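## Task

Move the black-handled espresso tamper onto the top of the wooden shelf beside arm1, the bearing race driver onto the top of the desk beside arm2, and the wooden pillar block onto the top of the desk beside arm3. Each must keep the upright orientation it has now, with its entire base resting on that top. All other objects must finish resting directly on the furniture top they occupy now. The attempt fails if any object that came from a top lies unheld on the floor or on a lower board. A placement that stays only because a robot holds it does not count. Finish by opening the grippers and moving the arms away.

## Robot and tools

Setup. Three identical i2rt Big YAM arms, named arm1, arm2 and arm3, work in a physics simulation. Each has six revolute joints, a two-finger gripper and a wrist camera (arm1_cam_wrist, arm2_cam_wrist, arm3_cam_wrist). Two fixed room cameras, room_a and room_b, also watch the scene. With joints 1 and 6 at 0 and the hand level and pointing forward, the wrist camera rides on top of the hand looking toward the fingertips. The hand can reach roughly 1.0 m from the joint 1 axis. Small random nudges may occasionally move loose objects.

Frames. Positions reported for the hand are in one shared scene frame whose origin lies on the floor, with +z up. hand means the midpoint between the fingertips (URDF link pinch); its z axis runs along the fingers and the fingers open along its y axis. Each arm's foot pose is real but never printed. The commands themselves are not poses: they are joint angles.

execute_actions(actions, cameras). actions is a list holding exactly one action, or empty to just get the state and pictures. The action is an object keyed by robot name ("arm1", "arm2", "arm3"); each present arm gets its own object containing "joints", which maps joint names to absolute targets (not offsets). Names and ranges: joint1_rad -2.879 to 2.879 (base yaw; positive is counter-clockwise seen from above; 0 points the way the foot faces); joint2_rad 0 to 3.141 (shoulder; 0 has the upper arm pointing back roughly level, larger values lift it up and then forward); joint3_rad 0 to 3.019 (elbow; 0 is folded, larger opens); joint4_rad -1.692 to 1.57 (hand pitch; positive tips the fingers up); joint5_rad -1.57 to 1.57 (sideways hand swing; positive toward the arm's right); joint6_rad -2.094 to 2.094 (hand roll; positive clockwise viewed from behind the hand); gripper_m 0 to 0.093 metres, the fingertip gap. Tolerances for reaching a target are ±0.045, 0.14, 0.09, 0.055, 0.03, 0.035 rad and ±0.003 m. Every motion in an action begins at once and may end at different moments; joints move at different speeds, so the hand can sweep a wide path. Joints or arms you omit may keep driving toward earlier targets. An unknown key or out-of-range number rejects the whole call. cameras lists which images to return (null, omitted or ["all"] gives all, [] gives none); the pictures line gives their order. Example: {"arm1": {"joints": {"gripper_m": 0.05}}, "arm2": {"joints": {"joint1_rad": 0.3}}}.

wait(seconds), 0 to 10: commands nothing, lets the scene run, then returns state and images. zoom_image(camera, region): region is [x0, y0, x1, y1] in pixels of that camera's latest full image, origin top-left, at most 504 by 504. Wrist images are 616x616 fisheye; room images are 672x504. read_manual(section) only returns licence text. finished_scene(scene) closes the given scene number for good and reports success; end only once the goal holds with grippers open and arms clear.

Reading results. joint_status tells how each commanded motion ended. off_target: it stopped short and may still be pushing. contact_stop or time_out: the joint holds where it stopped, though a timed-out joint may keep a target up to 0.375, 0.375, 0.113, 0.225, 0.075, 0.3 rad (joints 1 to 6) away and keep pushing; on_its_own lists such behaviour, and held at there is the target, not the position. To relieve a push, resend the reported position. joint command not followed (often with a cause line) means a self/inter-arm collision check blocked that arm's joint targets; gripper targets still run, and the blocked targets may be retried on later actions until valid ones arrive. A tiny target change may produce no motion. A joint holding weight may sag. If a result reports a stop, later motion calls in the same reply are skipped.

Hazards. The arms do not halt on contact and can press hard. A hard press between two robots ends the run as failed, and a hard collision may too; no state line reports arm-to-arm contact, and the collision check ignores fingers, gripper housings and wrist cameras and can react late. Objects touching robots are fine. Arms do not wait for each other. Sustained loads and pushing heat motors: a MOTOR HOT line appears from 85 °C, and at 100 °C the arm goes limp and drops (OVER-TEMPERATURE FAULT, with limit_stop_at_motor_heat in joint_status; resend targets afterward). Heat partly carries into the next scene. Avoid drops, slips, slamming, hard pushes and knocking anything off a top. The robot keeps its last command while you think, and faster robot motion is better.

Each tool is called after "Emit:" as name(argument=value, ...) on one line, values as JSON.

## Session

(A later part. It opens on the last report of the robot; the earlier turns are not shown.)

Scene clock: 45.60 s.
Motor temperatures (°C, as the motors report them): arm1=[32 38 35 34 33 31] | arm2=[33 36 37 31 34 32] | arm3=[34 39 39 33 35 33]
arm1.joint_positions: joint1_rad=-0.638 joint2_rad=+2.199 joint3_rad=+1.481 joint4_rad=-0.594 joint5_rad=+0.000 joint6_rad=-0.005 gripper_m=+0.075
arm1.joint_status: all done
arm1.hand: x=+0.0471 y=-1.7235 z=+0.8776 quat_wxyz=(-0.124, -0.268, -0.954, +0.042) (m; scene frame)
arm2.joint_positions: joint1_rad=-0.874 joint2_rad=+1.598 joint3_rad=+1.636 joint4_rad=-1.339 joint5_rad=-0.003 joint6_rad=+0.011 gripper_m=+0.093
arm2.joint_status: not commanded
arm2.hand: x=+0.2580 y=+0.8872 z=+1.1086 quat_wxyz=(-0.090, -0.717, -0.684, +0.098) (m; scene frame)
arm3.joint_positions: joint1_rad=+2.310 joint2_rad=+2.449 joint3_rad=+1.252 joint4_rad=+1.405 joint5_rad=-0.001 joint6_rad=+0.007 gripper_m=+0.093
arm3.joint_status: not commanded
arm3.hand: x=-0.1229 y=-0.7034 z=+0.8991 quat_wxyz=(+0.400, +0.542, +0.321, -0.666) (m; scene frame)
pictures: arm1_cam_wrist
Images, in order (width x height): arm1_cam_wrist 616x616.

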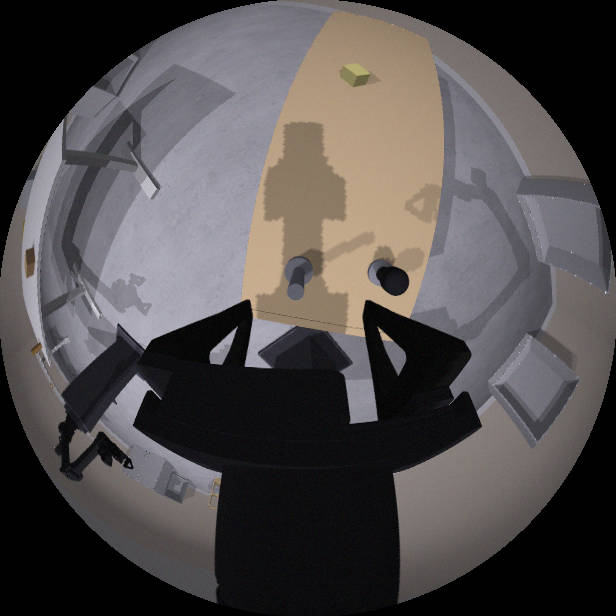

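Emit:
execute_actions(actions=[{"arm1":{"joints":{"joint1_rad":-0.612,"joint2_rad":2.375,"joint3_rad":1.54,"joint4_rad":-0.46}}}], cameras=["arm1_cam_wrist"])

Scene clock: 46.97 s.
Motor temperatures (°C, as the motors report them): arm1=[32 38 35 34 33 31] | arm2=[33 36 37 31 34 32] | arm3=[34 39 39 33 35 33]
arm1.joint_positions: joint1_rad=-0.623 joint2_rad=+2.394 joint3_rad=+1.515 joint4_rad=-0.475 joint5_rad=+0.000 joint6_rad=-0.005 gripper_m=+0.075
arm1.joint_status: all done
arm1.hand: x=+0.0454 y=-1.7122 z=+0.7731 quat_wxyz=(-0.104, -0.261, -0.959, +0.035) (m; scene frame)
arm2.joint_positions: joint1_rad=-0.874 joint2_rad=+1.598 joint3_rad=+1.636 joint4_rad=-1.339 joint5_rad=-0.003 joint6_rad=+0.011 gripper_m=+0.093
arm2.joint_status: not commanded
arm2.hand: x=+0.2580 y=+0.8872 z=+1.1086 quat_wxyz=(-0.090, -0.717, -0.684, +0.098) (m; scene frame)
arm3.joint_positions: joint1_rad=+2.310 joint2_rad=+2.449 joint3_rad=+1.252 joint4_rad=+1.405 joint5_rad=-0.001 joint6_rad=+0.007 gripper_m=+0.093
arm3.joint_status: not commanded
arm3.hand: x=-0.1229 y=-0.7034 z=+0.8991 quat_wxyz=(+0.400, +0.542, +0.321, -0.666) (m; scene frame)
pictures: arm1_cam_wrist
Images, in order (width x height): arm1_cam_wrist 616x616.

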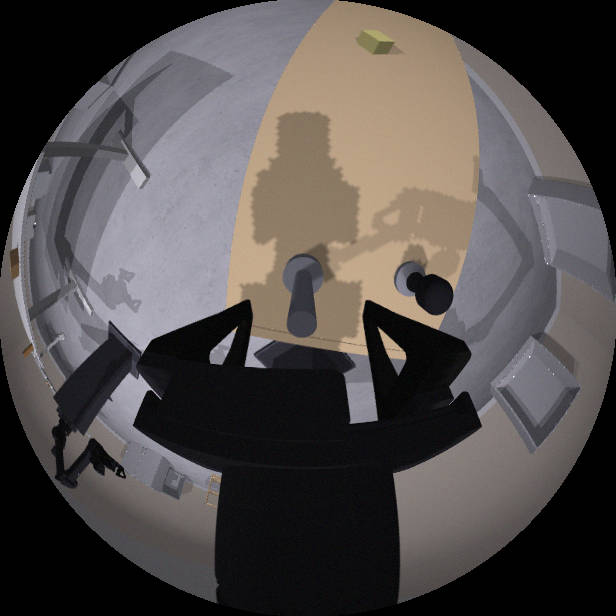

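Emit:
execute_actions(actions=[{"arm1":{"joints":{"joint2_rad":2.41,"joint4_rad":-0.43}}}], cameras=[])

Emit:
execute_actions(actions=[{"arm1":{"joints":{"gripper_m":0.0}}}], cameras=["arm1_cam_wrist"])

Emit:
execute_actions(actions=[{"arm1":{"joints":{"joint2_rad":1.95,"joint3_rad":1.6,"joint4_rad":-0.96}}}], cameras=["arm1_cam_wrist"])

Scene clock: 47.87 s.
Motor temperatures (°C, as the motors report them): arm1=[32 38 35 34 33 31] | arm2=[33 36 37 31 34 32] | arm3=[34 39 39 33 35 33]
arm1.joint_positions: joint1_rad=-0.623 joint2_rad=+2.404 joint3_rad=+1.515 joint4_rad=-0.446 joint5_rad=+0.000 joint6_rad=-0.005 gripper_m=+0.075
arm1.joint_status: all done
arm1.hand: x=+0.0485 y=-1.7141 z=+0.7685 quat_wxyz=(-0.113, -0.261, -0.958, +0.038) (m; scene frame)
arm2.joint_positions: joint1_rad=-0.874 joint2_rad=+1.598 joint3_rad=+1.636 joint4_rad=-1.339 joint5_rad=-0.003 joint6_rad=+0.011 gripper_m=+0.093
arm2.joint_status: not commanded
arm2.hand: x=+0.2580 y=+0.8872 z=+1.1086 quat_wxyz=(-0.090, -0.717, -0.684, +0.098) (m; scene frame)
arm3.joint_positions: joint1_rad=+2.310 joint2_rad=+2.449 joint3_rad=+1.252 joint4_rad=+1.405 joint5_rad=-0.001 joint6_rad=+0.007 gripper_m=+0.093
arm3.joint_status: not commanded
arm3.hand: x=-0.1229 y=-0.7034 z=+0.8991 quat_wxyz=(+0.400, +0.542, +0.321, -0.666) (m; scene frame)
pictures: none
No camera images: the call's "cameras" was empty. Leave "cameras" out to get every camera's image.

Scene clock: 48.57 s.
Motor temperatures (°C, as the motors report them): arm1=[32 38 35 34 33 31] | arm2=[33 36 37 31 34 32] | arm3=[34 39 39 33 35 33]
arm1.joint_positions: joint1_rad=-0.622 joint2_rad=+2.407 joint3_rad=+1.515 joint4_rad=-0.440 joint5_rad=-0.001 joint6_rad=-0.005 gripper_m=+0.000
arm1.joint_status: all done
arm1.hand: x=+0.0495 y=-1.7142 z=+0.7674 quat_wxyz=(-0.115, -0.261, -0.958, +0.038) (m; scene frame)
arm2.joint_positions: joint1_rad=-0.874 joint2_rad=+1.598 joint3_rad=+1.636 joint4_rad=-1.339 joint5_rad=-0.003 joint6_rad=+0.011 gripper_m=+0.093
arm2.joint_status: not commanded
arm2.hand: x=+0.2580 y=+0.8872 z=+1.1086 quat_wxyz=(-0.090, -0.717, -0.684, +0.098) (m; scene frame)
arm3.joint_positions: joint1_rad=+2.310 joint2_rad=+2.449 joint3_rad=+1.252 joint4_rad=+1.405 joint5_rad=-0.001 joint6_rad=+0.007 gripper_m=+0.093
arm3.joint_status: not commanded
arm3.hand: x=-0.1229 y=-0.7034 z=+0.8991 quat_wxyz=(+0.400, +0.542, +0.321, -0.666) (m; scene frame)
pictures: arm1_cam_wrist
Images, in order (width x height): arm1_cam_wrist 616x616.

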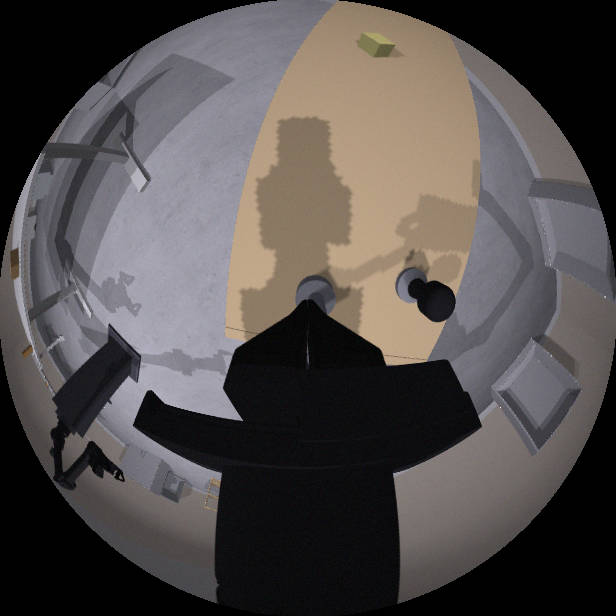

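Scene clock: 50.13 s.
Motor temperatures (°C, as the motors report them): arm1=[32 38 35 34 33 31] | arm2=[33 36 37 31 34 32] | arm3=[34 39 39 33 35 33]
arm1.joint_positions: joint1_rad=-0.622 joint2_rad=+1.964 joint3_rad=+1.586 joint4_rad=-0.951 joint5_rad=-0.001 joint6_rad=-0.005 gripper_m=+0.000
arm1.joint_status: all done
arm1.hand: x=+0.0476 y=-1.7091 z=+1.0438 quat_wxyz=(-0.116, -0.261, -0.958, +0.038) (m; scene frame)
arm2.joint_positions: joint1_rad=-0.874 joint2_rad=+1.598 joint3_rad=+1.636 joint4_rad=-1.339 joint5_rad=-0.003 joint6_rad=+0.011 gripper_m=+0.093
arm2.joint_status: not commanded
arm2.hand: x=+0.2580 y=+0.8872 z=+1.1086 quat_wxyz=(-0.090, -0.717, -0.684, +0.098) (m; scene frame)
arm3.joint_positions: joint1_rad=+2.310 joint2_rad=+2.449 joint3_rad=+1.252 joint4_rad=+1.405 joint5_rad=-0.001 joint6_rad=+0.007 gripper_m=+0.093
arm3.joint_status: not commanded
arm3.hand: x=-0.1229 y=-0.7034 z=+0.8991 quat_wxyz=(+0.400, +0.542, +0.321, -0.666) (m; scene frame)
pictures: arm1_cam_wrist
Images, in order (width x height): arm1_cam_wrist 616x616.

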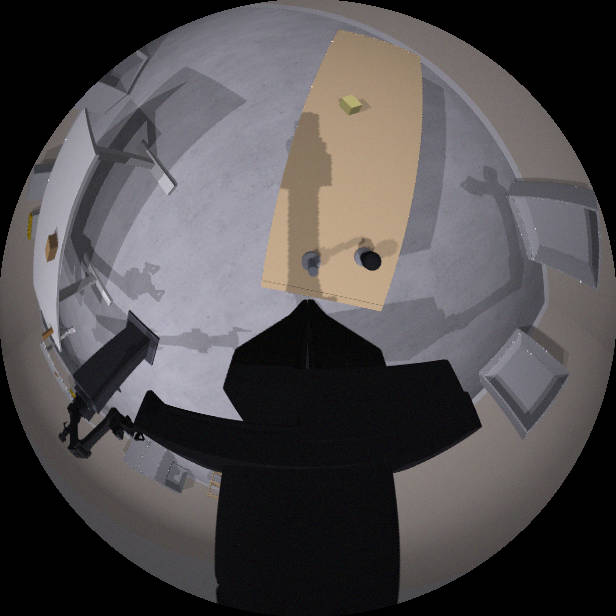

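Emit:
execute_actions(actions=[{"arm1":{"joints":{"gripper_m":0.075,"joint1_rad":-0.645,"joint2_rad":2.15,"joint3_rad":1.44,"joint4_rad":-0.62}}}], cameras=[])

Emit:
execute_actions(actions=[{"arm1":{"joints":{"joint2_rad":2.36,"joint4_rad":-0.39}}}], cameras=["arm1_cam_wrist","arm3_cam_wrist"])

Emit:
zoom_image(camera="arm3_cam_wrist", region=[160,230,250,300])

Scene clock: 51.60 s.
Motor temperatures (°C, as the motors report them): arm1=[32 38 35 34 33 31] | arm2=[33 36 37 31 34 32] | arm3=[34 39 39 33 35 33]
arm1.joint_positions: joint1_rad=-0.633 joint2_rad=+2.158 joint3_rad=+1.417 joint4_rad=-0.633 joint5_rad=-0.001 joint6_rad=-0.005 gripper_m=+0.075
arm1.joint_status: all done
arm1.hand: x=+0.0222 y=-1.7037 z=+0.8789 quat_wxyz=(-0.095, -0.267, -0.959, +0.033) (m; scene frame)
arm2.joint_positions: joint1_rad=-0.874 joint2_rad=+1.598 joint3_rad=+1.636 joint4_rad=-1.339 joint5_rad=-0.003 joint6_rad=+0.011 gripper_m=+0.093
arm2.joint_status: not commanded
arm2.hand: x=+0.2580 y=+0.8872 z=+1.1086 quat_wxyz=(-0.090, -0.717, -0.684, +0.098) (m; scene frame)
arm3.joint_positions: joint1_rad=+2.310 joint2_rad=+2.449 joint3_rad=+1.252 joint4_rad=+1.405 joint5_rad=-0.001 joint6_rad=+0.007 gripper_m=+0.093
arm3.joint_status: not commanded
arm3.hand: x=-0.1229 y=-0.7034 z=+0.8991 quat_wxyz=(+0.400, +0.542, +0.321, -0.666) (m; scene frame)
pictures: none
No camera images: the call's "cameras" was empty. Leave "cameras" out to get every camera's image.

Scene clock: 52.87 s.
Motor temperatures (°C, as the motors report them): arm1=[32 38 35 34 33 31] | arm2=[33 36 37 31 34 32] | arm3=[34 39 39 33 35 33]
arm1.joint_positions: joint1_rad=-0.633 joint2_rad=+2.375 joint3_rad=+1.417 joint4_rad=-0.404 joint5_rad=-0.001 joint6_rad=-0.005 gripper_m=+0.075
arm1.joint_status: all done
arm1.hand: x=+0.0170 y=-1.7022 z=+0.7607 quat_wxyz=(-0.101, -0.266, -0.958, +0.034) (m; scene frame)
arm2.joint_positions: joint1_rad=-0.874 joint2_rad=+1.598 joint3_rad=+1.636 joint4_rad=-1.339 joint5_rad=-0.003 joint6_rad=+0.011 gripper_m=+0.093
arm2.joint_status: not commanded
arm2.hand: x=+0.2580 y=+0.8872 z=+1.1086 quat_wxyz=(-0.090, -0.717, -0.684, +0.098) (m; scene frame)
arm3.joint_positions: joint1_rad=+2.310 joint2_rad=+2.449 joint3_rad=+1.252 joint4_rad=+1.405 joint5_rad=-0.001 joint6_rad=+0.007 gripper_m=+0.093
arm3.joint_status: not commanded
arm3.hand: x=-0.1229 y=-0.7034 z=+0.8991 quat_wxyz=(+0.400, +0.542, +0.321, -0.666) (m; scene frame)
pictures: arm1_cam_wrist, arm3_cam_wrist
Images, in order (width x height): arm1_cam_wrist 616x616, arm3_cam_wrist 616x616.

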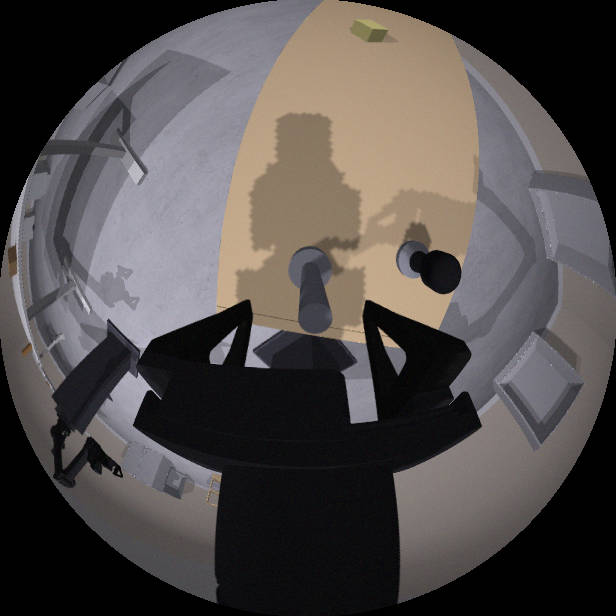

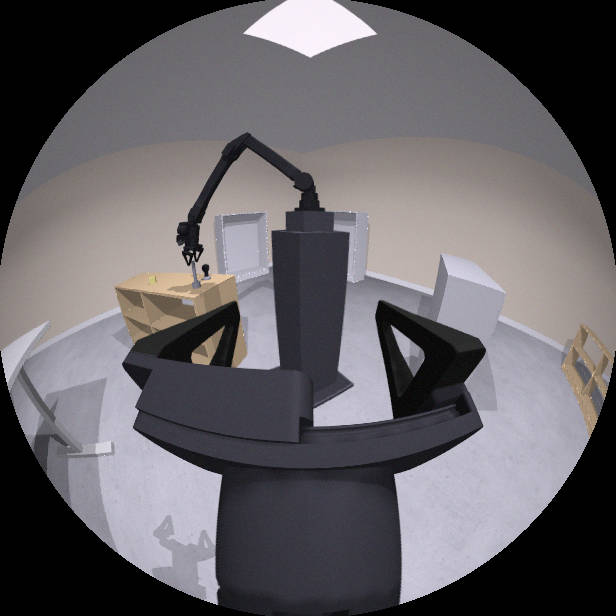

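Region (160, 230, 250, 300) of arm3_cam_wrist's 616x616 image, scaled by 5.600, with more detail than that image has.

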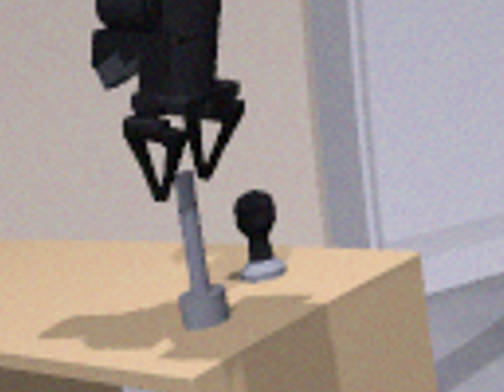

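Emit:
execute_actions(actions=[{"arm1":{"joints":{"joint2_rad":2.42,"joint4_rad":-0.335,"joint1_rad":-0.655}}}], cameras=["arm1_cam_wrist"])

Emit:
execute_actions(actions=[{"arm1":{"joints":{"gripper_m":0.0}}}], cameras=["arm1_cam_wrist"])

Scene clock: 53.97 s.
Motor temperatures (°C, as the motors report them): arm1=[32 38 35 34 33 31] | arm2=[33 36 37 31 34 32] | arm3=[34 39 38 33 35 33]
arm1.joint_positions: joint1_rad=-0.642 joint2_rad=+2.425 joint3_rad=+1.417 joint4_rad=-0.350 joint5_rad=-0.001 joint6_rad=-0.005 gripper_m=+0.075
arm1.joint_status: all done
arm1.hand: x=+0.0099 y=-1.7053 z=+0.7343 quat_wxyz=(-0.103, -0.271, -0.956, +0.036) (m; scene frame)
arm2.joint_positions: joint1_rad=-0.874 joint2_rad=+1.598 joint3_rad=+1.636 joint4_rad=-1.339 joint5_rad=-0.003 joint6_rad=+0.011 gripper_m=+0.093
arm2.joint_status: not commanded
arm2.hand: x=+0.2580 y=+0.8872 z=+1.1086 quat_wxyz=(-0.090, -0.717, -0.684, +0.098) (m; scene frame)
arm3.joint_positions: joint1_rad=+2.310 joint2_rad=+2.449 joint3_rad=+1.252 joint4_rad=+1.405 joint5_rad=-0.001 joint6_rad=+0.007 gripper_m=+0.093
arm3.joint_status: not commanded
arm3.hand: x=-0.1229 y=-0.7034 z=+0.8991 quat_wxyz=(+0.400, +0.542, +0.321, -0.666) (m; scene frame)
pictures: arm1_cam_wrist
Images, in order (width x height): arm1_cam_wrist 616x616.

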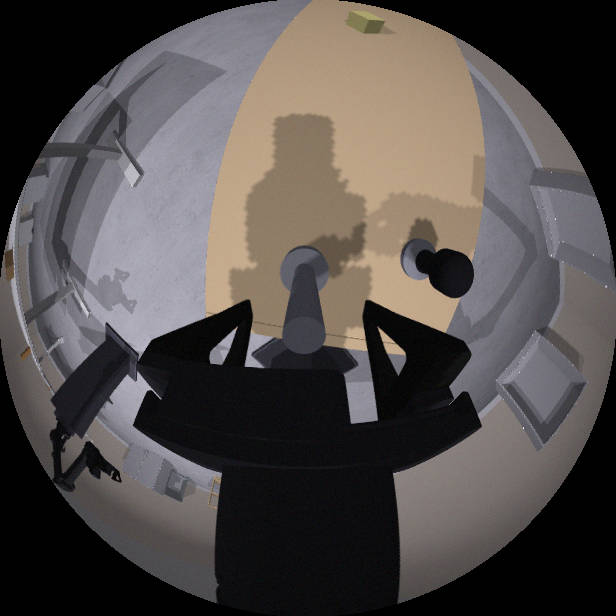

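Scene clock: 54.63 s.
Motor temperatures (°C, as the motors report them): arm1=[32 38 35 34 33 31] | arm2=[33 36 37 31 34 32] | arm3=[34 39 38 33 35 33]
arm1.joint_positions: joint1_rad=-0.643 joint2_rad=+2.425 joint3_rad=+1.417 joint4_rad=-0.350 joint5_rad=+0.000 joint6_rad=-0.004 gripper_m=+0.019
arm1.joint_status: gripper_m off_target (ended at +0.019, target +0.000)
arm1.hand: x=+0.0096 y=-1.7058 z=+0.7343 quat_wxyz=(-0.103, -0.272, -0.956, +0.036) (m; scene frame)
arm2.joint_positions: joint1_rad=-0.874 joint2_rad=+1.598 joint3_rad=+1.636 joint4_rad=-1.339 joint5_rad=-0.003 joint6_rad=+0.011 gripper_m=+0.093
arm2.joint_status: not commanded
arm2.hand: x=+0.2580 y=+0.8872 z=+1.1086 quat_wxyz=(-0.090, -0.717, -0.684, +0.098) (m; scene frame)
arm3.joint_positions: joint1_rad=+2.310 joint2_rad=+2.449 joint3_rad=+1.252 joint4_rad=+1.405 joint5_rad=-0.001 joint6_rad=+0.007 gripper_m=+0.093
arm3.joint_status: not commanded
arm3.hand: x=-0.1229 y=-0.7034 z=+0.8991 quat_wxyz=(+0.400, +0.542, +0.321, -0.666) (m; scene frame)
pictures: arm1_cam_wrist
Images, in order (width x height): arm1_cam_wrist 616x616.

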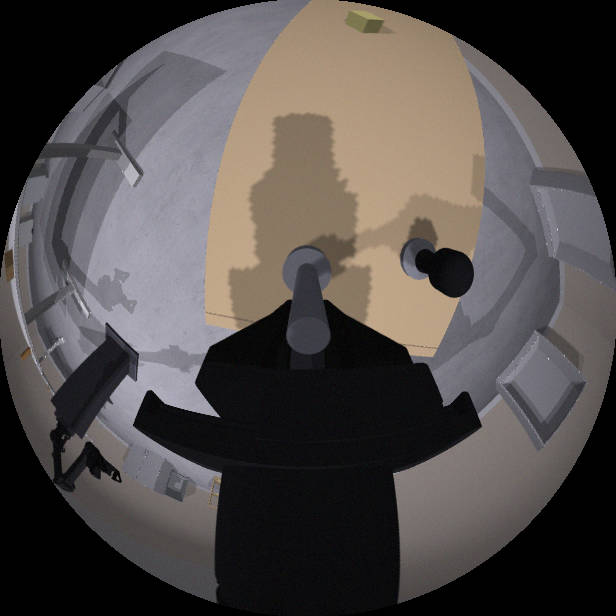

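Emit:
execute_actions(actions=[{"arm1":{"joints":{"joint2_rad":2.04,"joint3_rad":1.5,"joint4_rad":-0.78}}}], cameras=[])

Emit:
execute_actions(actions=[{"arm1":{"joints":{"joint1_rad":0.98}}}], cameras=[])

Emit:
execute_actions(actions=[{"arm3":{"joints":{"joint2_rad":2.58,"joint3_rad":1.62,"joint4_rad":1.17}}}], cameras=["arm1_cam_wrist","arm3_cam_wrist"])

Scene clock: 56.60 s.
Motor temperatures (°C, as the motors report them): arm1=[32 38 35 34 33 31] | arm2=[33 36 37 31 34 32] | arm3=[34 39 38 33 35 33]
arm1.joint_positions: joint1_rad=-0.643 joint2_rad=+2.085 joint3_rad=+1.469 joint4_rad=-0.777 joint5_rad=+0.000 joint6_rad=-0.004 gripper_m=+0.019
arm1.joint_status: all done
arm1.hand: x=+0.0224 y=-1.7110 z=+0.9337 quat_wxyz=(-0.086, -0.272, -0.958, +0.031) (m; scene frame)
arm2.joint_positions: joint1_rad=-0.874 joint2_rad=+1.598 joint3_rad=+1.636 joint4_rad=-1.339 joint5_rad=-0.003 joint6_rad=+0.011 gripper_m=+0.093
arm2.joint_status: not commanded
arm2.hand: x=+0.2580 y=+0.8872 z=+1.1086 quat_wxyz=(-0.090, -0.717, -0.684, +0.098) (m; scene frame)
arm3.joint_positions: joint1_rad=+2.310 joint2_rad=+2.449 joint3_rad=+1.252 joint4_rad=+1.405 joint5_rad=-0.001 joint6_rad=+0.007 gripper_m=+0.093
arm3.joint_status: not commanded
arm3.hand: x=-0.1229 y=-0.7034 z=+0.8991 quat_wxyz=(+0.400, +0.542, +0.321, -0.666) (m; scene frame)
pictures: none
No camera images: the call's "cameras" was empty. Leave "cameras" out to get every camera's image.

Scene clock: 58.47 s.
Motor temperatures (°C, as the motors report them): arm1=[32 38 35 34 33 31] | arm2=[33 36 37 31 34 32] | arm3=[34 39 38 33 35 33]
arm1.joint_positions: joint1_rad=+0.991 joint2_rad=+2.085 joint3_rad=+1.469 joint4_rad=-0.773 joint5_rad=-0.004 joint6_rad=-0.004 gripper_m=+0.019
arm1.joint_status: all done
arm1.hand: x=-0.2090 y=-0.8320 z=+0.9234 quat_wxyz=(-0.073, +0.512, -0.855, -0.043) (m; scene frame)
arm2.joint_positions: joint1_rad=-0.874 joint2_rad=+1.598 joint3_rad=+1.636 joint4_rad=-1.339 joint5_rad=-0.003 joint6_rad=+0.011 gripper_m=+0.093
arm2.joint_status: not commanded
arm2.hand: x=+0.2580 y=+0.8872 z=+1.1086 quat_wxyz=(-0.090, -0.717, -0.684, +0.098) (m; scene frame)
arm3.joint_positions: joint1_rad=+2.310 joint2_rad=+2.449 joint3_rad=+1.252 joint4_rad=+1.405 joint5_rad=-0.001 joint6_rad=+0.007 gripper_m=+0.093
arm3.joint_status: not commanded
arm3.hand: x=-0.1229 y=-0.7034 z=+0.8991 quat_wxyz=(+0.400, +0.542, +0.321, -0.666) (m; scene frame)
pictures: none
No camera images: the call's "cameras" was empty. Leave "cameras" out to get every camera's image.

Scene clock: 59.83 s.
Motor temperatures (°C, as the motors report them): arm1=[32 38 35 34 33 31] | arm2=[33 36 37 31 34 32] | arm3=[34 39 38 33 35 33]
arm1.joint_positions: joint1_rad=+0.991 joint2_rad=+2.085 joint3_rad=+1.469 joint4_rad=-0.773 joint5_rad=-0.004 joint6_rad=-0.004 gripper_m=+0.019
arm1.joint_status: not commanded
arm1.hand: x=-0.2090 y=-0.8320 z=+0.9234 quat_wxyz=(-0.073, +0.512, -0.855, -0.043) (m; scene frame)
arm2.joint_positions: joint1_rad=-0.874 joint2_rad=+1.598 joint3_rad=+1.636 joint4_rad=-1.339 joint5_rad=-0.003 joint6_rad=+0.011 gripper_m=+0.093
arm2.joint_status: not commanded
arm2.hand: x=+0.2580 y=+0.8872 z=+1.1086 quat_wxyz=(-0.090, -0.717, -0.684, +0.098) (m; scene frame)
arm3.joint_positions: joint1_rad=+2.310 joint2_rad=+2.573 joint3_rad=+1.597 joint4_rad=+1.179 joint5_rad=-0.001 joint6_rad=+0.007 gripper_m=+0.093
arm3.joint_status: all done
arm3.hand: x=-0.1686 y=-0.7875 z=+0.8945 quat_wxyz=(+0.399, +0.544, +0.322, -0.664) (m; scene frame)
pictures: arm1_cam_wrist, arm3_cam_wrist
Images, in order (width x height): arm1_cam_wrist 616x616, arm3_cam_wrist 616x616.

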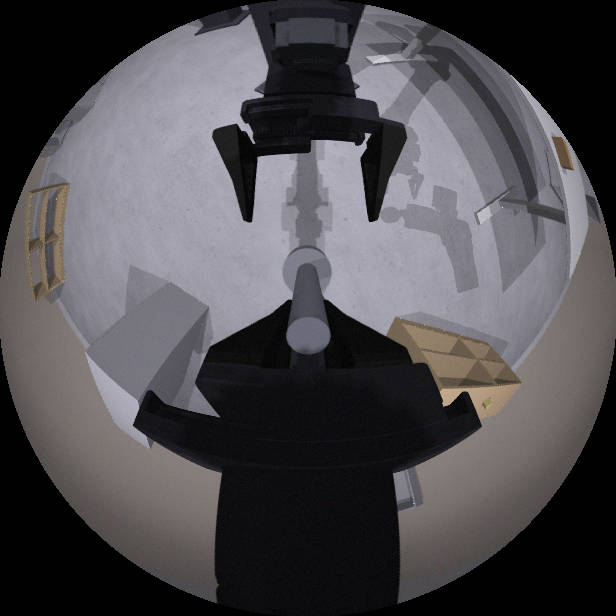

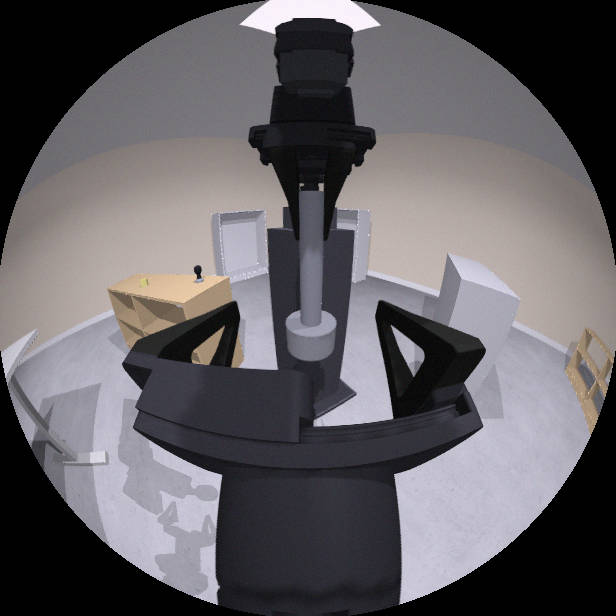

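Emit:
execute_actions(actions=[{"arm1":{"joints":{"joint2_rad":2.0}}}], cameras=[])

Emit:
execute_actions(actions=[{"arm3":{"joints":{"joint2_rad":2.63,"joint3_rad":1.81,"joint4_rad":1.02}}}], cameras=["arm1_cam_wrist","arm3_cam_wrist"])

Scene clock: 60.80 s.
Motor temperatures (°C, as the motors report them): arm1=[32 38 35 34 33 31] | arm2=[33 36 37 31 34 32] | arm3=[34 39 38 33 35 33]
arm1.joint_positions: joint1_rad=+0.991 joint2_rad=+2.047 joint3_rad=+1.469 joint4_rad=-0.776 joint5_rad=-0.004 joint6_rad=-0.004 gripper_m=+0.019
arm1.joint_status: all done
arm1.hand: x=-0.2065 y=-0.8271 z=+0.9458 quat_wxyz=(-0.088, +0.512, -0.853, -0.052) (m; scene frame)
arm2.joint_positions: joint1_rad=-0.874 joint2_rad=+1.598 joint3_rad=+1.636 joint4_rad=-1.339 joint5_rad=-0.003 joint6_rad=+0.011 gripper_m=+0.093
arm2.joint_status: not commanded
arm2.hand: x=+0.2580 y=+0.8872 z=+1.1086 quat_wxyz=(-0.090, -0.717, -0.684, +0.098) (m; scene frame)
arm3.joint_positions: joint1_rad=+2.310 joint2_rad=+2.573 joint3_rad=+1.597 joint4_rad=+1.179 joint5_rad=-0.001 joint6_rad=+0.007 gripper_m=+0.093
arm3.joint_status: not commanded
arm3.hand: x=-0.1686 y=-0.7875 z=+0.8945 quat_wxyz=(+0.399, +0.544, +0.322, -0.664) (m; scene frame)
pictures: none
No camera images: the call's "cameras" was empty. Leave "cameras" out to get every camera's image.

Scene clock: 61.80 s.
Motor temperatures (°C, as the motors report them): arm1=[32 39 35 34 33 31] | arm2=[33 36 37 31 34 32] | arm3=[34 39 39 33 35 33]
arm1.joint_positions: joint1_rad=+0.991 joint2_rad=+2.047 joint3_rad=+1.469 joint4_rad=-0.776 joint5_rad=-0.004 joint6_rad=-0.004 gripper_m=+0.019
arm1.joint_status: not commanded
arm1.hand: x=-0.2065 y=-0.8271 z=+0.9458 quat_wxyz=(-0.088, +0.512, -0.853, -0.052) (m; scene frame)
arm2.joint_positions: joint1_rad=-0.874 joint2_rad=+1.598 joint3_rad=+1.636 joint4_rad=-1.339 joint5_rad=-0.003 joint6_rad=+0.011 gripper_m=+0.093
arm2.joint_status: not commanded
arm2.hand: x=+0.2580 y=+0.8872 z=+1.1086 quat_wxyz=(-0.090, -0.717, -0.684, +0.098) (m; scene frame)
arm3.joint_positions: joint1_rad=+2.310 joint2_rad=+2.601 joint3_rad=+1.775 joint4_rad=+1.030 joint5_rad=-0.001 joint6_rad=+0.007 gripper_m=+0.093
arm3.joint_status: all done
arm3.hand: x=-0.1919 y=-0.8303 z=+0.9198 quat_wxyz=(+0.399, +0.544, +0.322, -0.665) (m; scene frame)
pictures: arm1_cam_wrist, arm3_cam_wrist
Images, in order (width x height): arm1_cam_wrist 616x616, arm3_cam_wrist 616x616.

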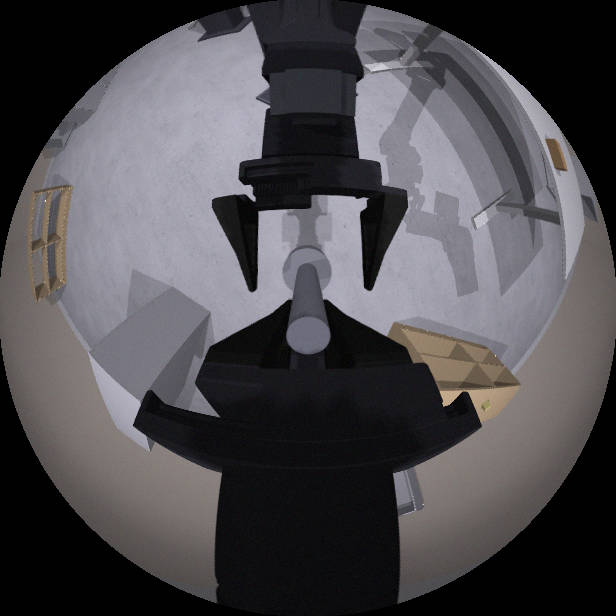

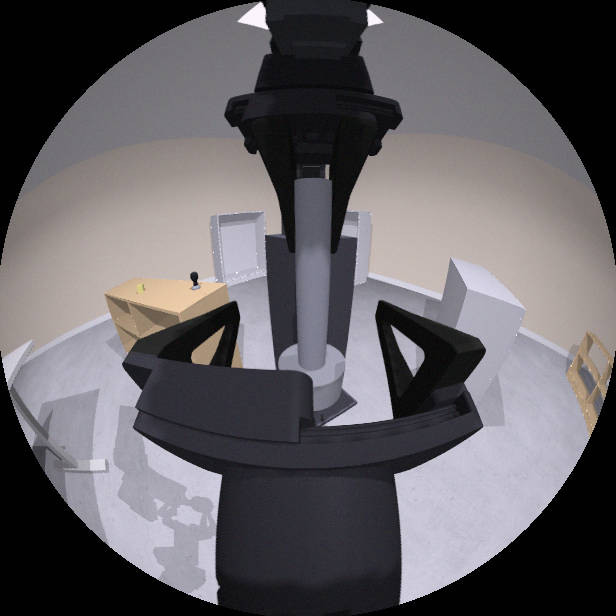

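Emit:
execute_actions(actions=[{"arm1":{"joints":{"joint2_rad":1.965}},"arm3":{"joints":{"joint2_rad":2.655,"joint3_rad":1.845}}}], cameras=["arm1_cam_wrist","arm3_cam_wrist"])

Emit:
execute_actions(actions=[{"arm3":{"joints":{"gripper_m":0.0}}}], cameras=["arm1_cam_wrist","arm3_cam_wrist"])

Scene clock: 62.73 s.
Motor temperatures (°C, as the motors report them): arm1=[32 39 35 34 33 31] | arm2=[33 36 37 31 34 32] | arm3=[34 39 39 33 35 33]
arm1.joint_positions: joint1_rad=+0.991 joint2_rad=+2.014 joint3_rad=+1.469 joint4_rad=-0.776 joint5_rad=-0.004 joint6_rad=-0.004 gripper_m=+0.019
arm1.joint_status: all done
arm1.hand: x=-0.2043 y=-0.8230 z=+0.9662 quat_wxyz=(-0.102, +0.511, -0.851, -0.060) (m; scene frame)
arm2.joint_positions: joint1_rad=-0.874 joint2_rad=+1.598 joint3_rad=+1.636 joint4_rad=-1.339 joint5_rad=-0.003 joint6_rad=+0.011 gripper_m=+0.093
arm2.joint_status: not commanded
arm2.hand: x=+0.2580 y=+0.8872 z=+1.1086 quat_wxyz=(-0.090, -0.717, -0.684, +0.098) (m; scene frame)
arm3.joint_positions: joint1_rad=+2.310 joint2_rad=+2.610 joint3_rad=+1.794 joint4_rad=+1.030 joint5_rad=-0.001 joint6_rad=+0.007 gripper_m=+0.093
arm3.joint_status: all done
arm3.hand: x=-0.1935 y=-0.8334 z=+0.9218 quat_wxyz=(+0.401, +0.540, +0.319, -0.667) (m; scene frame)
pictures: arm1_cam_wrist, arm3_cam_wrist
Images, in order (width x height): arm1_cam_wrist 616x616, arm3_cam_wrist 616x616.

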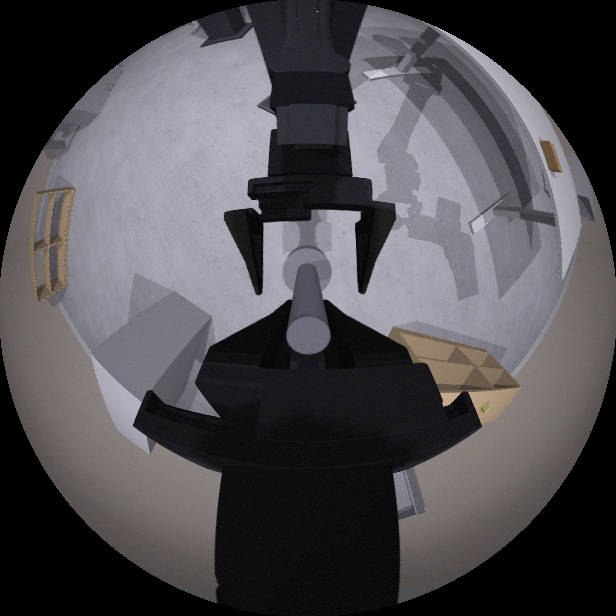

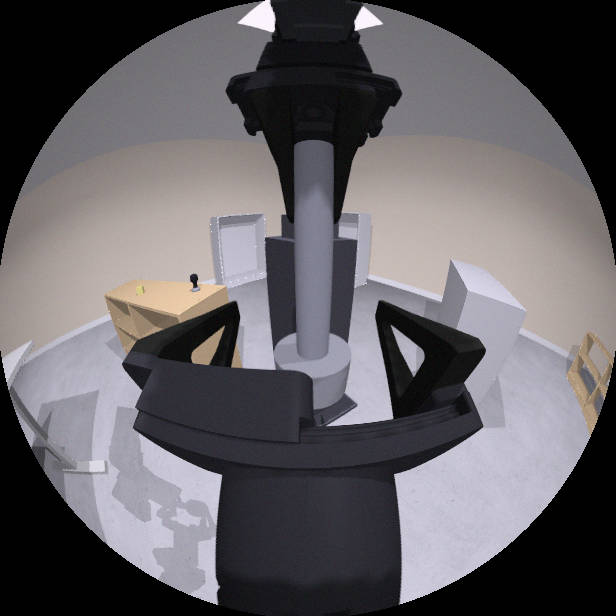

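Scene clock: 63.47 s.
Motor temperatures (°C, as the motors report them): arm1=[32 39 36 34 33 31] | arm2=[33 36 37 31 34 32] | arm3=[34 39 39 33 35 33]
arm1.joint_positions: joint1_rad=+0.989 joint2_rad=+2.014 joint3_rad=+1.468 joint4_rad=-0.784 joint5_rad=+0.002 joint6_rad=-0.004 gripper_m=+0.019
arm1.joint_status: not commanded
arm1.hand: x=-0.2035 y=-0.8260 z=+0.9654 quat_wxyz=(-0.100, +0.510, -0.853, -0.056) (m; scene frame)
arm2.joint_positions: joint1_rad=-0.874 joint2_rad=+1.598 joint3_rad=+1.636 joint4_rad=-1.339 joint5_rad=-0.003 joint6_rad=+0.011 gripper_m=+0.093
arm2.joint_status: not commanded
arm2.hand: x=+0.2580 y=+0.8872 z=+1.1086 quat_wxyz=(-0.090, -0.717, -0.684, +0.098) (m; scene frame)
arm3.joint_positions: joint1_rad=+2.310 joint2_rad=+2.610 joint3_rad=+1.801 joint4_rad=+1.030 joint5_rad=+0.003 joint6_rad=+0.007 gripper_m=+0.019
arm3.joint_status: gripper_m off_target (ended at +0.019, target +0.000)
arm3.hand: x=-0.1949 y=-0.8344 z=+0.9251 quat_wxyz=(+0.401, +0.539, +0.317, -0.670) (m; scene frame)
pictures: arm1_cam_wrist, arm3_cam_wrist
Images, in order (width x height): arm1_cam_wrist 616x616, arm3_cam_wrist 616x616.

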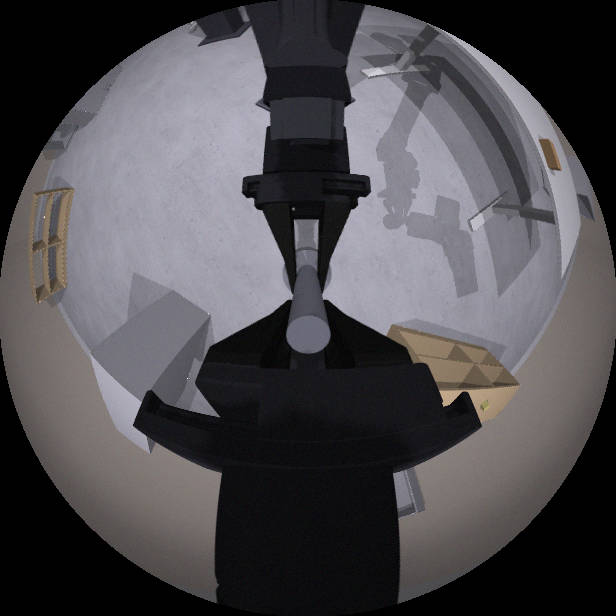

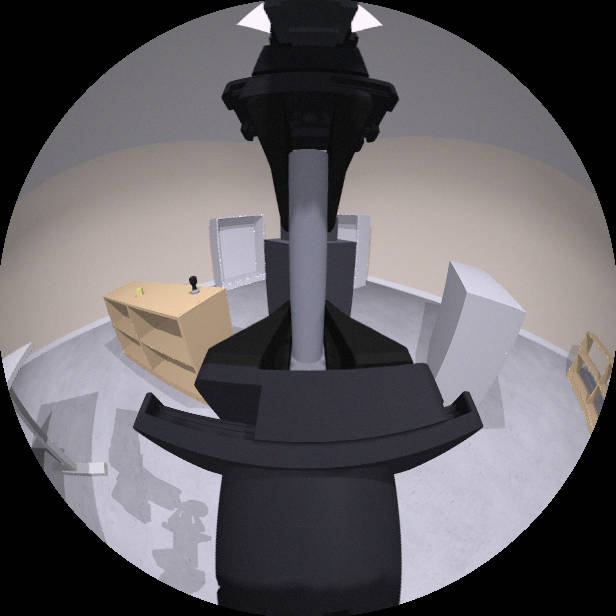

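Emit:
execute_actions(actions=[{"arm1":{"joints":{"gripper_m":0.093}}}], cameras=[])

Emit:
execute_actions(actions=[{"arm1":{"joints":{"joint2_rad":1.6,"joint4_rad":-1.15}}}], cameras=[])

Emit:
execute_actions(actions=[{"arm3":{"joints":{"joint1_rad":-0.335,"joint4_rad":0.99}},"arm2":{"joints":{"joint3_rad":1.84}}}], cameras=[])

Emit:
execute_actions(actions=[{"arm2":{"joints":{"joint2_rad":1.83,"joint4_rad":-1.31}}}], cameras=["arm2_cam_wrist","arm3_cam_wrist","room_a"])

Emit:
zoom_image(camera="room_a", region=[370,210,470,300])

Scene clock: 64.73 s.
Motor temperatures (°C, as the motors report them): arm1=[32 39 36 34 33 31] | arm2=[33 36 37 31 34 32] | arm3=[34 39 40 33 35 33]
arm1.joint_positions: joint1_rad=+0.989 joint2_rad=+1.977 joint3_rad=+1.468 joint4_rad=-0.784 joint5_rad=+0.002 joint6_rad=-0.004 gripper_m=+0.093
arm1.joint_status: all done
arm1.hand: x=-0.2014 y=-0.8221 z=+0.9878 quat_wxyz=(-0.115, +0.509, -0.851, -0.065) (m; scene frame)
arm2.joint_positions: joint1_rad=-0.874 joint2_rad=+1.598 joint3_rad=+1.636 joint4_rad=-1.339 joint5_rad=-0.003 joint6_rad=+0.011 gripper_m=+0.093
arm2.joint_status: not commanded
arm2.hand: x=+0.2580 y=+0.8872 z=+1.1086 quat_wxyz=(-0.090, -0.717, -0.684, +0.098) (m; scene frame)
arm3.joint_positions: joint1_rad=+2.310 joint2_rad=+2.674 joint3_rad=+1.801 joint4_rad=+1.002 joint5_rad=+0.003 joint6_rad=+0.007 gripper_m=+0.019
arm3.joint_status: not commanded
arm3.hand: x=-0.1918 y=-0.8287 z=+0.8636 quat_wxyz=(+0.385, +0.569, +0.335, -0.645) (m; scene frame)
pictures: none
No camera images: the call's "cameras" was empty. Leave "cameras" out to get every camera's image.

Scene clock: 66.20 s.
Motor temperatures (°C, as the motors report them): arm1=[32 39 36 34 33 31] | arm2=[33 36 37 31 34 32] | arm3=[34 40 40 33 35 33]
arm1.joint_positions: joint1_rad=+0.989 joint2_rad=+1.611 joint3_rad=+1.470 joint4_rad=-1.140 joint5_rad=+0.002 joint6_rad=-0.004 gripper_m=+0.093
arm1.joint_status: all done
arm1.hand: x=-0.2398 y=-0.8914 z=+1.1770 quat_wxyz=(-0.121, +0.508, -0.850, -0.068) (m; scene frame)
arm2.joint_positions: joint1_rad=-0.874 joint2_rad=+1.598 joint3_rad=+1.636 joint4_rad=-1.339 joint5_rad=-0.003 joint6_rad=+0.011 gripper_m=+0.093
arm2.joint_status: not commanded
arm2.hand: x=+0.2580 y=+0.8872 z=+1.1086 quat_wxyz=(-0.090, -0.717, -0.684, +0.098) (m; scene frame)
arm3.joint_positions: joint1_rad=+2.310 joint2_rad=+2.674 joint3_rad=+1.801 joint4_rad=+1.002 joint5_rad=+0.003 joint6_rad=+0.007 gripper_m=+0.019
arm3.joint_status: not commanded
arm3.hand: x=-0.1918 y=-0.8287 z=+0.8636 quat_wxyz=(+0.385, +0.569, +0.335, -0.645) (m; scene frame)
pictures: none
No camera images: the call's "cameras" was empty. Leave "cameras" out to get every camera's image.

Scene clock: 69.13 s.
Motor temperatures (°C, as the motors report them): arm1=[32 38 36 34 33 31] | arm2=[33 36 38 31 34 32] | arm3=[34 40 40 33 35 33]
arm1.joint_positions: joint1_rad=+0.989 joint2_rad=+1.611 joint3_rad=+1.470 joint4_rad=-1.140 joint5_rad=+0.002 joint6_rad=-0.004 gripper_m=+0.093
arm1.joint_status: not commanded
arm1.hand: x=-0.2398 y=-0.8914 z=+1.1770 quat_wxyz=(-0.121, +0.508, -0.850, -0.068) (m; scene frame)
arm2.joint_positions: joint1_rad=-0.874 joint2_rad=+1.586 joint3_rad=+1.798 joint4_rad=-1.344 joint5_rad=-0.003 joint6_rad=+0.011 gripper_m=+0.093
arm2.joint_status: all done
arm2.hand: x=+0.2578 y=+0.8606 z=+1.1899 quat_wxyz=(-0.148, -0.706, -0.674, +0.158) (m; scene frame)
arm3.joint_positions: joint1_rad=-0.325 joint2_rad=+2.674 joint3_rad=+1.820 joint4_rad=+0.970 joint5_rad=+0.001 joint6_rad=+0.004 gripper_m=+0.019
arm3.joint_status: all done
arm3.hand: x=+0.2215 y=+0.8297 z=+0.8653 quat_wxyz=(-0.525, +0.471, -0.469, -0.531) (m; scene frame)
pictures: none
No camera images: the call's "cameras" was empty. Leave "cameras" out to get every camera's image.

Scene clock: 70.47 s.
Motor temperatures (°C, as the motors report them): arm1=[32 38 37 34 33 31] | arm2=[33 36 38 31 34 32] | arm3=[34 41 40 33 35 33]
arm1.joint_positions: joint1_rad=+0.989 joint2_rad=+1.611 joint3_rad=+1.470 joint4_rad=-1.140 joint5_rad=+0.002 joint6_rad=-0.004 gripper_m=+0.093
arm1.joint_status: not commanded
arm1.hand: x=-0.2398 y=-0.8914 z=+1.1770 quat_wxyz=(-0.121, +0.508, -0.850, -0.068) (m; scene frame)
arm2.joint_positions: joint1_rad=-0.874 joint2_rad=+1.820 joint3_rad=+1.809 joint4_rad=-1.320 joint5_rad=-0.003 joint6_rad=+0.011 gripper_m=+0.093
arm2.joint_status: all done
arm2.hand: x=+0.2546 y=+0.8133 z=+1.0608 quat_wxyz=(-0.079, -0.719, -0.685, +0.087) (m; scene frame)
arm3.joint_positions: joint1_rad=-0.325 joint2_rad=+2.674 joint3_rad=+1.820 joint4_rad=+0.970 joint5_rad=+0.001 joint6_rad=+0.004 gripper_m=+0.019
arm3.joint_status: not commanded
arm3.hand: x=+0.2215 y=+0.8297 z=+0.8653 quat_wxyz=(-0.525, +0.471, -0.469, -0.531) (m; scene frame)
pictures: arm2_cam_wrist, arm3_cam_wrist, room_a
Images, in order (width x height): arm2_cam_wrist 616x616, arm3_cam_wrist 616x616, room_a 672x504.

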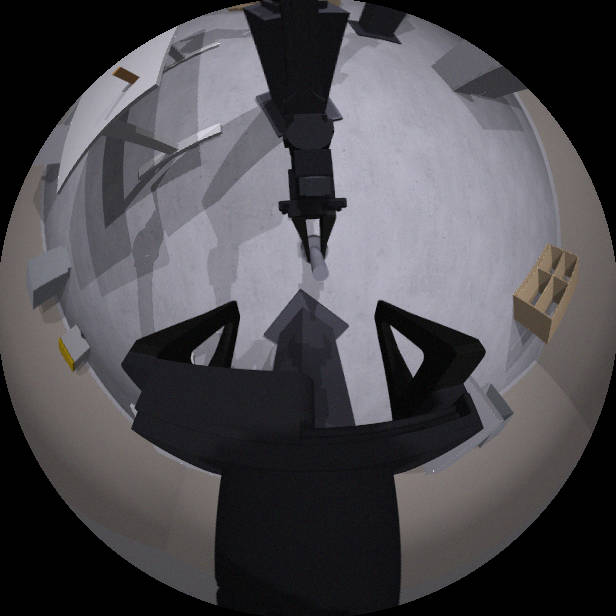

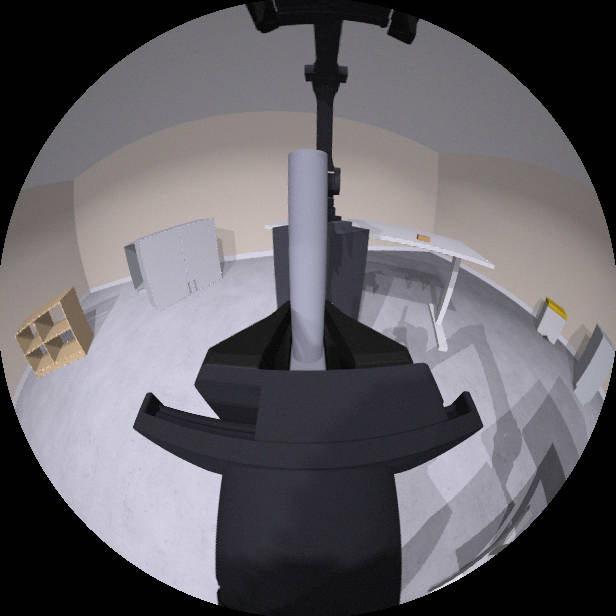

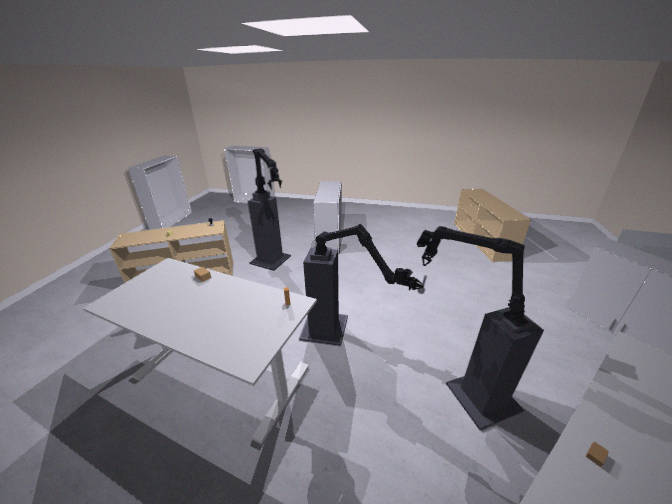

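Region (370, 210, 470, 300) of room_a's 672x504 image, scaled by 5.040, with more detail than that image has; it fills the top 454 rows of this view, and the rest is white.

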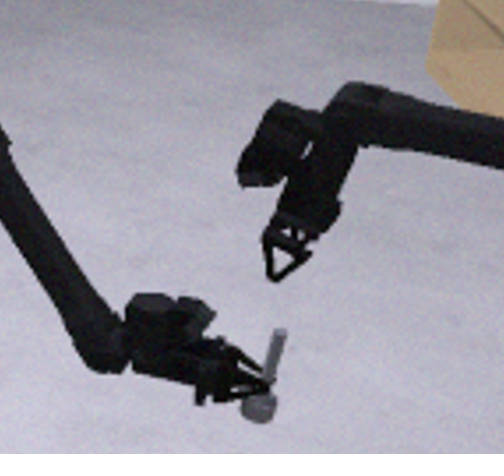

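Emit:
execute_actions(actions=[{"arm2":{"joints":{"joint2_rad":1.85,"joint3_rad":1.65,"joint4_rad":-1.15}},"arm3":{"joints":{"joint1_rad":-0.355,"joint4_rad":1.08}}}], cameras=["arm2_cam_wrist","arm3_cam_wrist","room_a"])

Emit:
zoom_image(camera="room_a", region=[370,210,470,300])

Scene clock: 71.63 s.
Motor temperatures (°C, as the motors report them): arm1=[32 38 37 34 33 31] | arm2=[33 36 38 31 34 32] | arm3=[34 41 41 33 35 33]
arm1.joint_positions: joint1_rad=+0.989 joint2_rad=+1.611 joint3_rad=+1.470 joint4_rad=-1.140 joint5_rad=+0.002 joint6_rad=-0.004 gripper_m=+0.093
arm1.joint_status: not commanded
arm1.hand: x=-0.2398 y=-0.8914 z=+1.1770 quat_wxyz=(-0.121, +0.508, -0.850, -0.068) (m; scene frame)
arm2.joint_positions: joint1_rad=-0.874 joint2_rad=+1.848 joint3_rad=+1.658 joint4_rad=-1.163 joint5_rad=-0.003 joint6_rad=+0.011 gripper_m=+0.093
arm2.joint_status: all done
arm2.hand: x=+0.2539 y=+0.8158 z=+0.9878 quat_wxyz=(-0.072, -0.720, -0.686, +0.080) (m; scene frame)
arm3.joint_positions: joint1_rad=-0.349 joint2_rad=+2.674 joint3_rad=+1.820 joint4_rad=+1.036 joint5_rad=+0.001 joint6_rad=+0.004 gripper_m=+0.019
arm3.joint_status: all done
arm3.hand: x=+0.2434 y=+0.8272 z=+0.8815 quat_wxyz=(-0.547, +0.448, -0.457, -0.540) (m; scene frame)
pictures: arm2_cam_wrist, arm3_cam_wrist, room_a
Images, in order (width x height): arm2_cam_wrist 616x616, arm3_cam_wrist 616x616, room_a 672x504.

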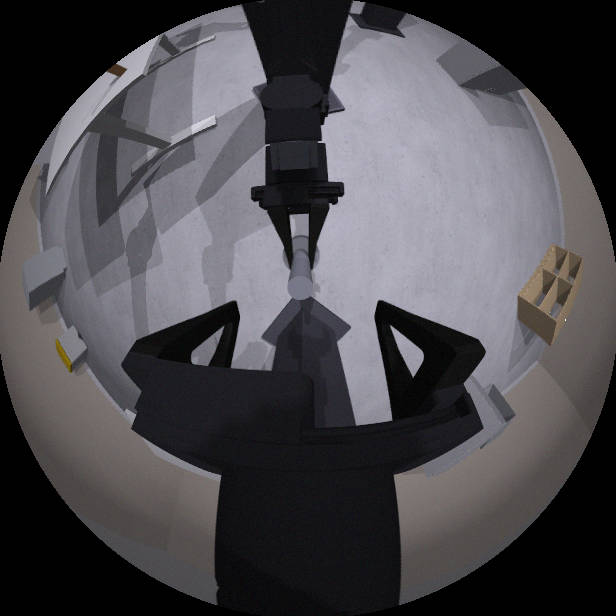

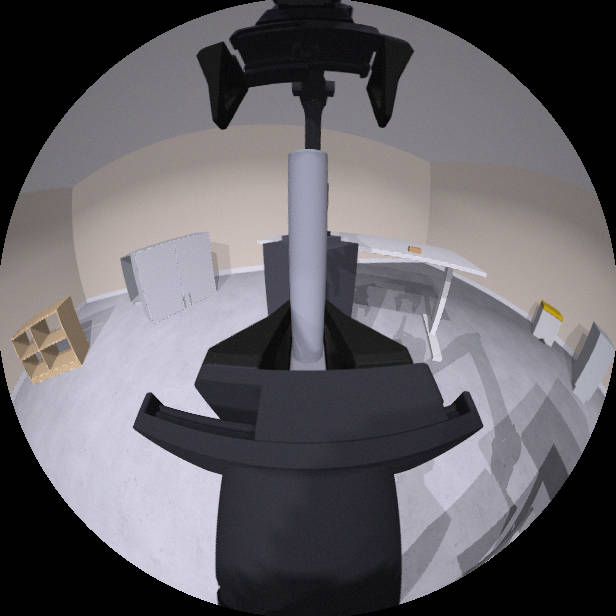

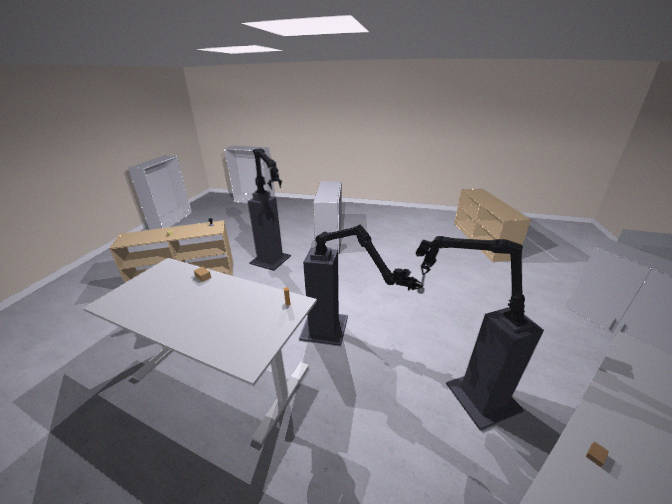

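Region (370, 210, 470, 300) of room_a's 672x504 image, scaled by 5.040, with more detail than that image has; it fills the top 454 rows of this view, and the rest is white.

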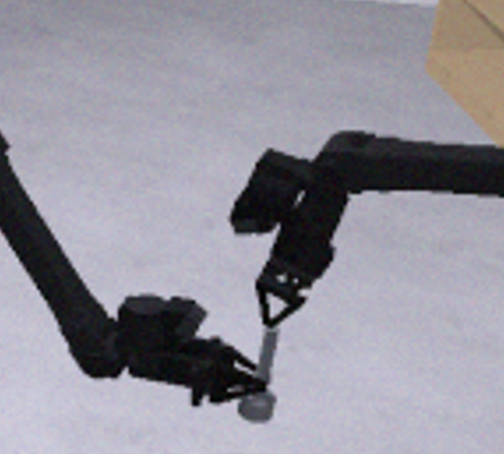

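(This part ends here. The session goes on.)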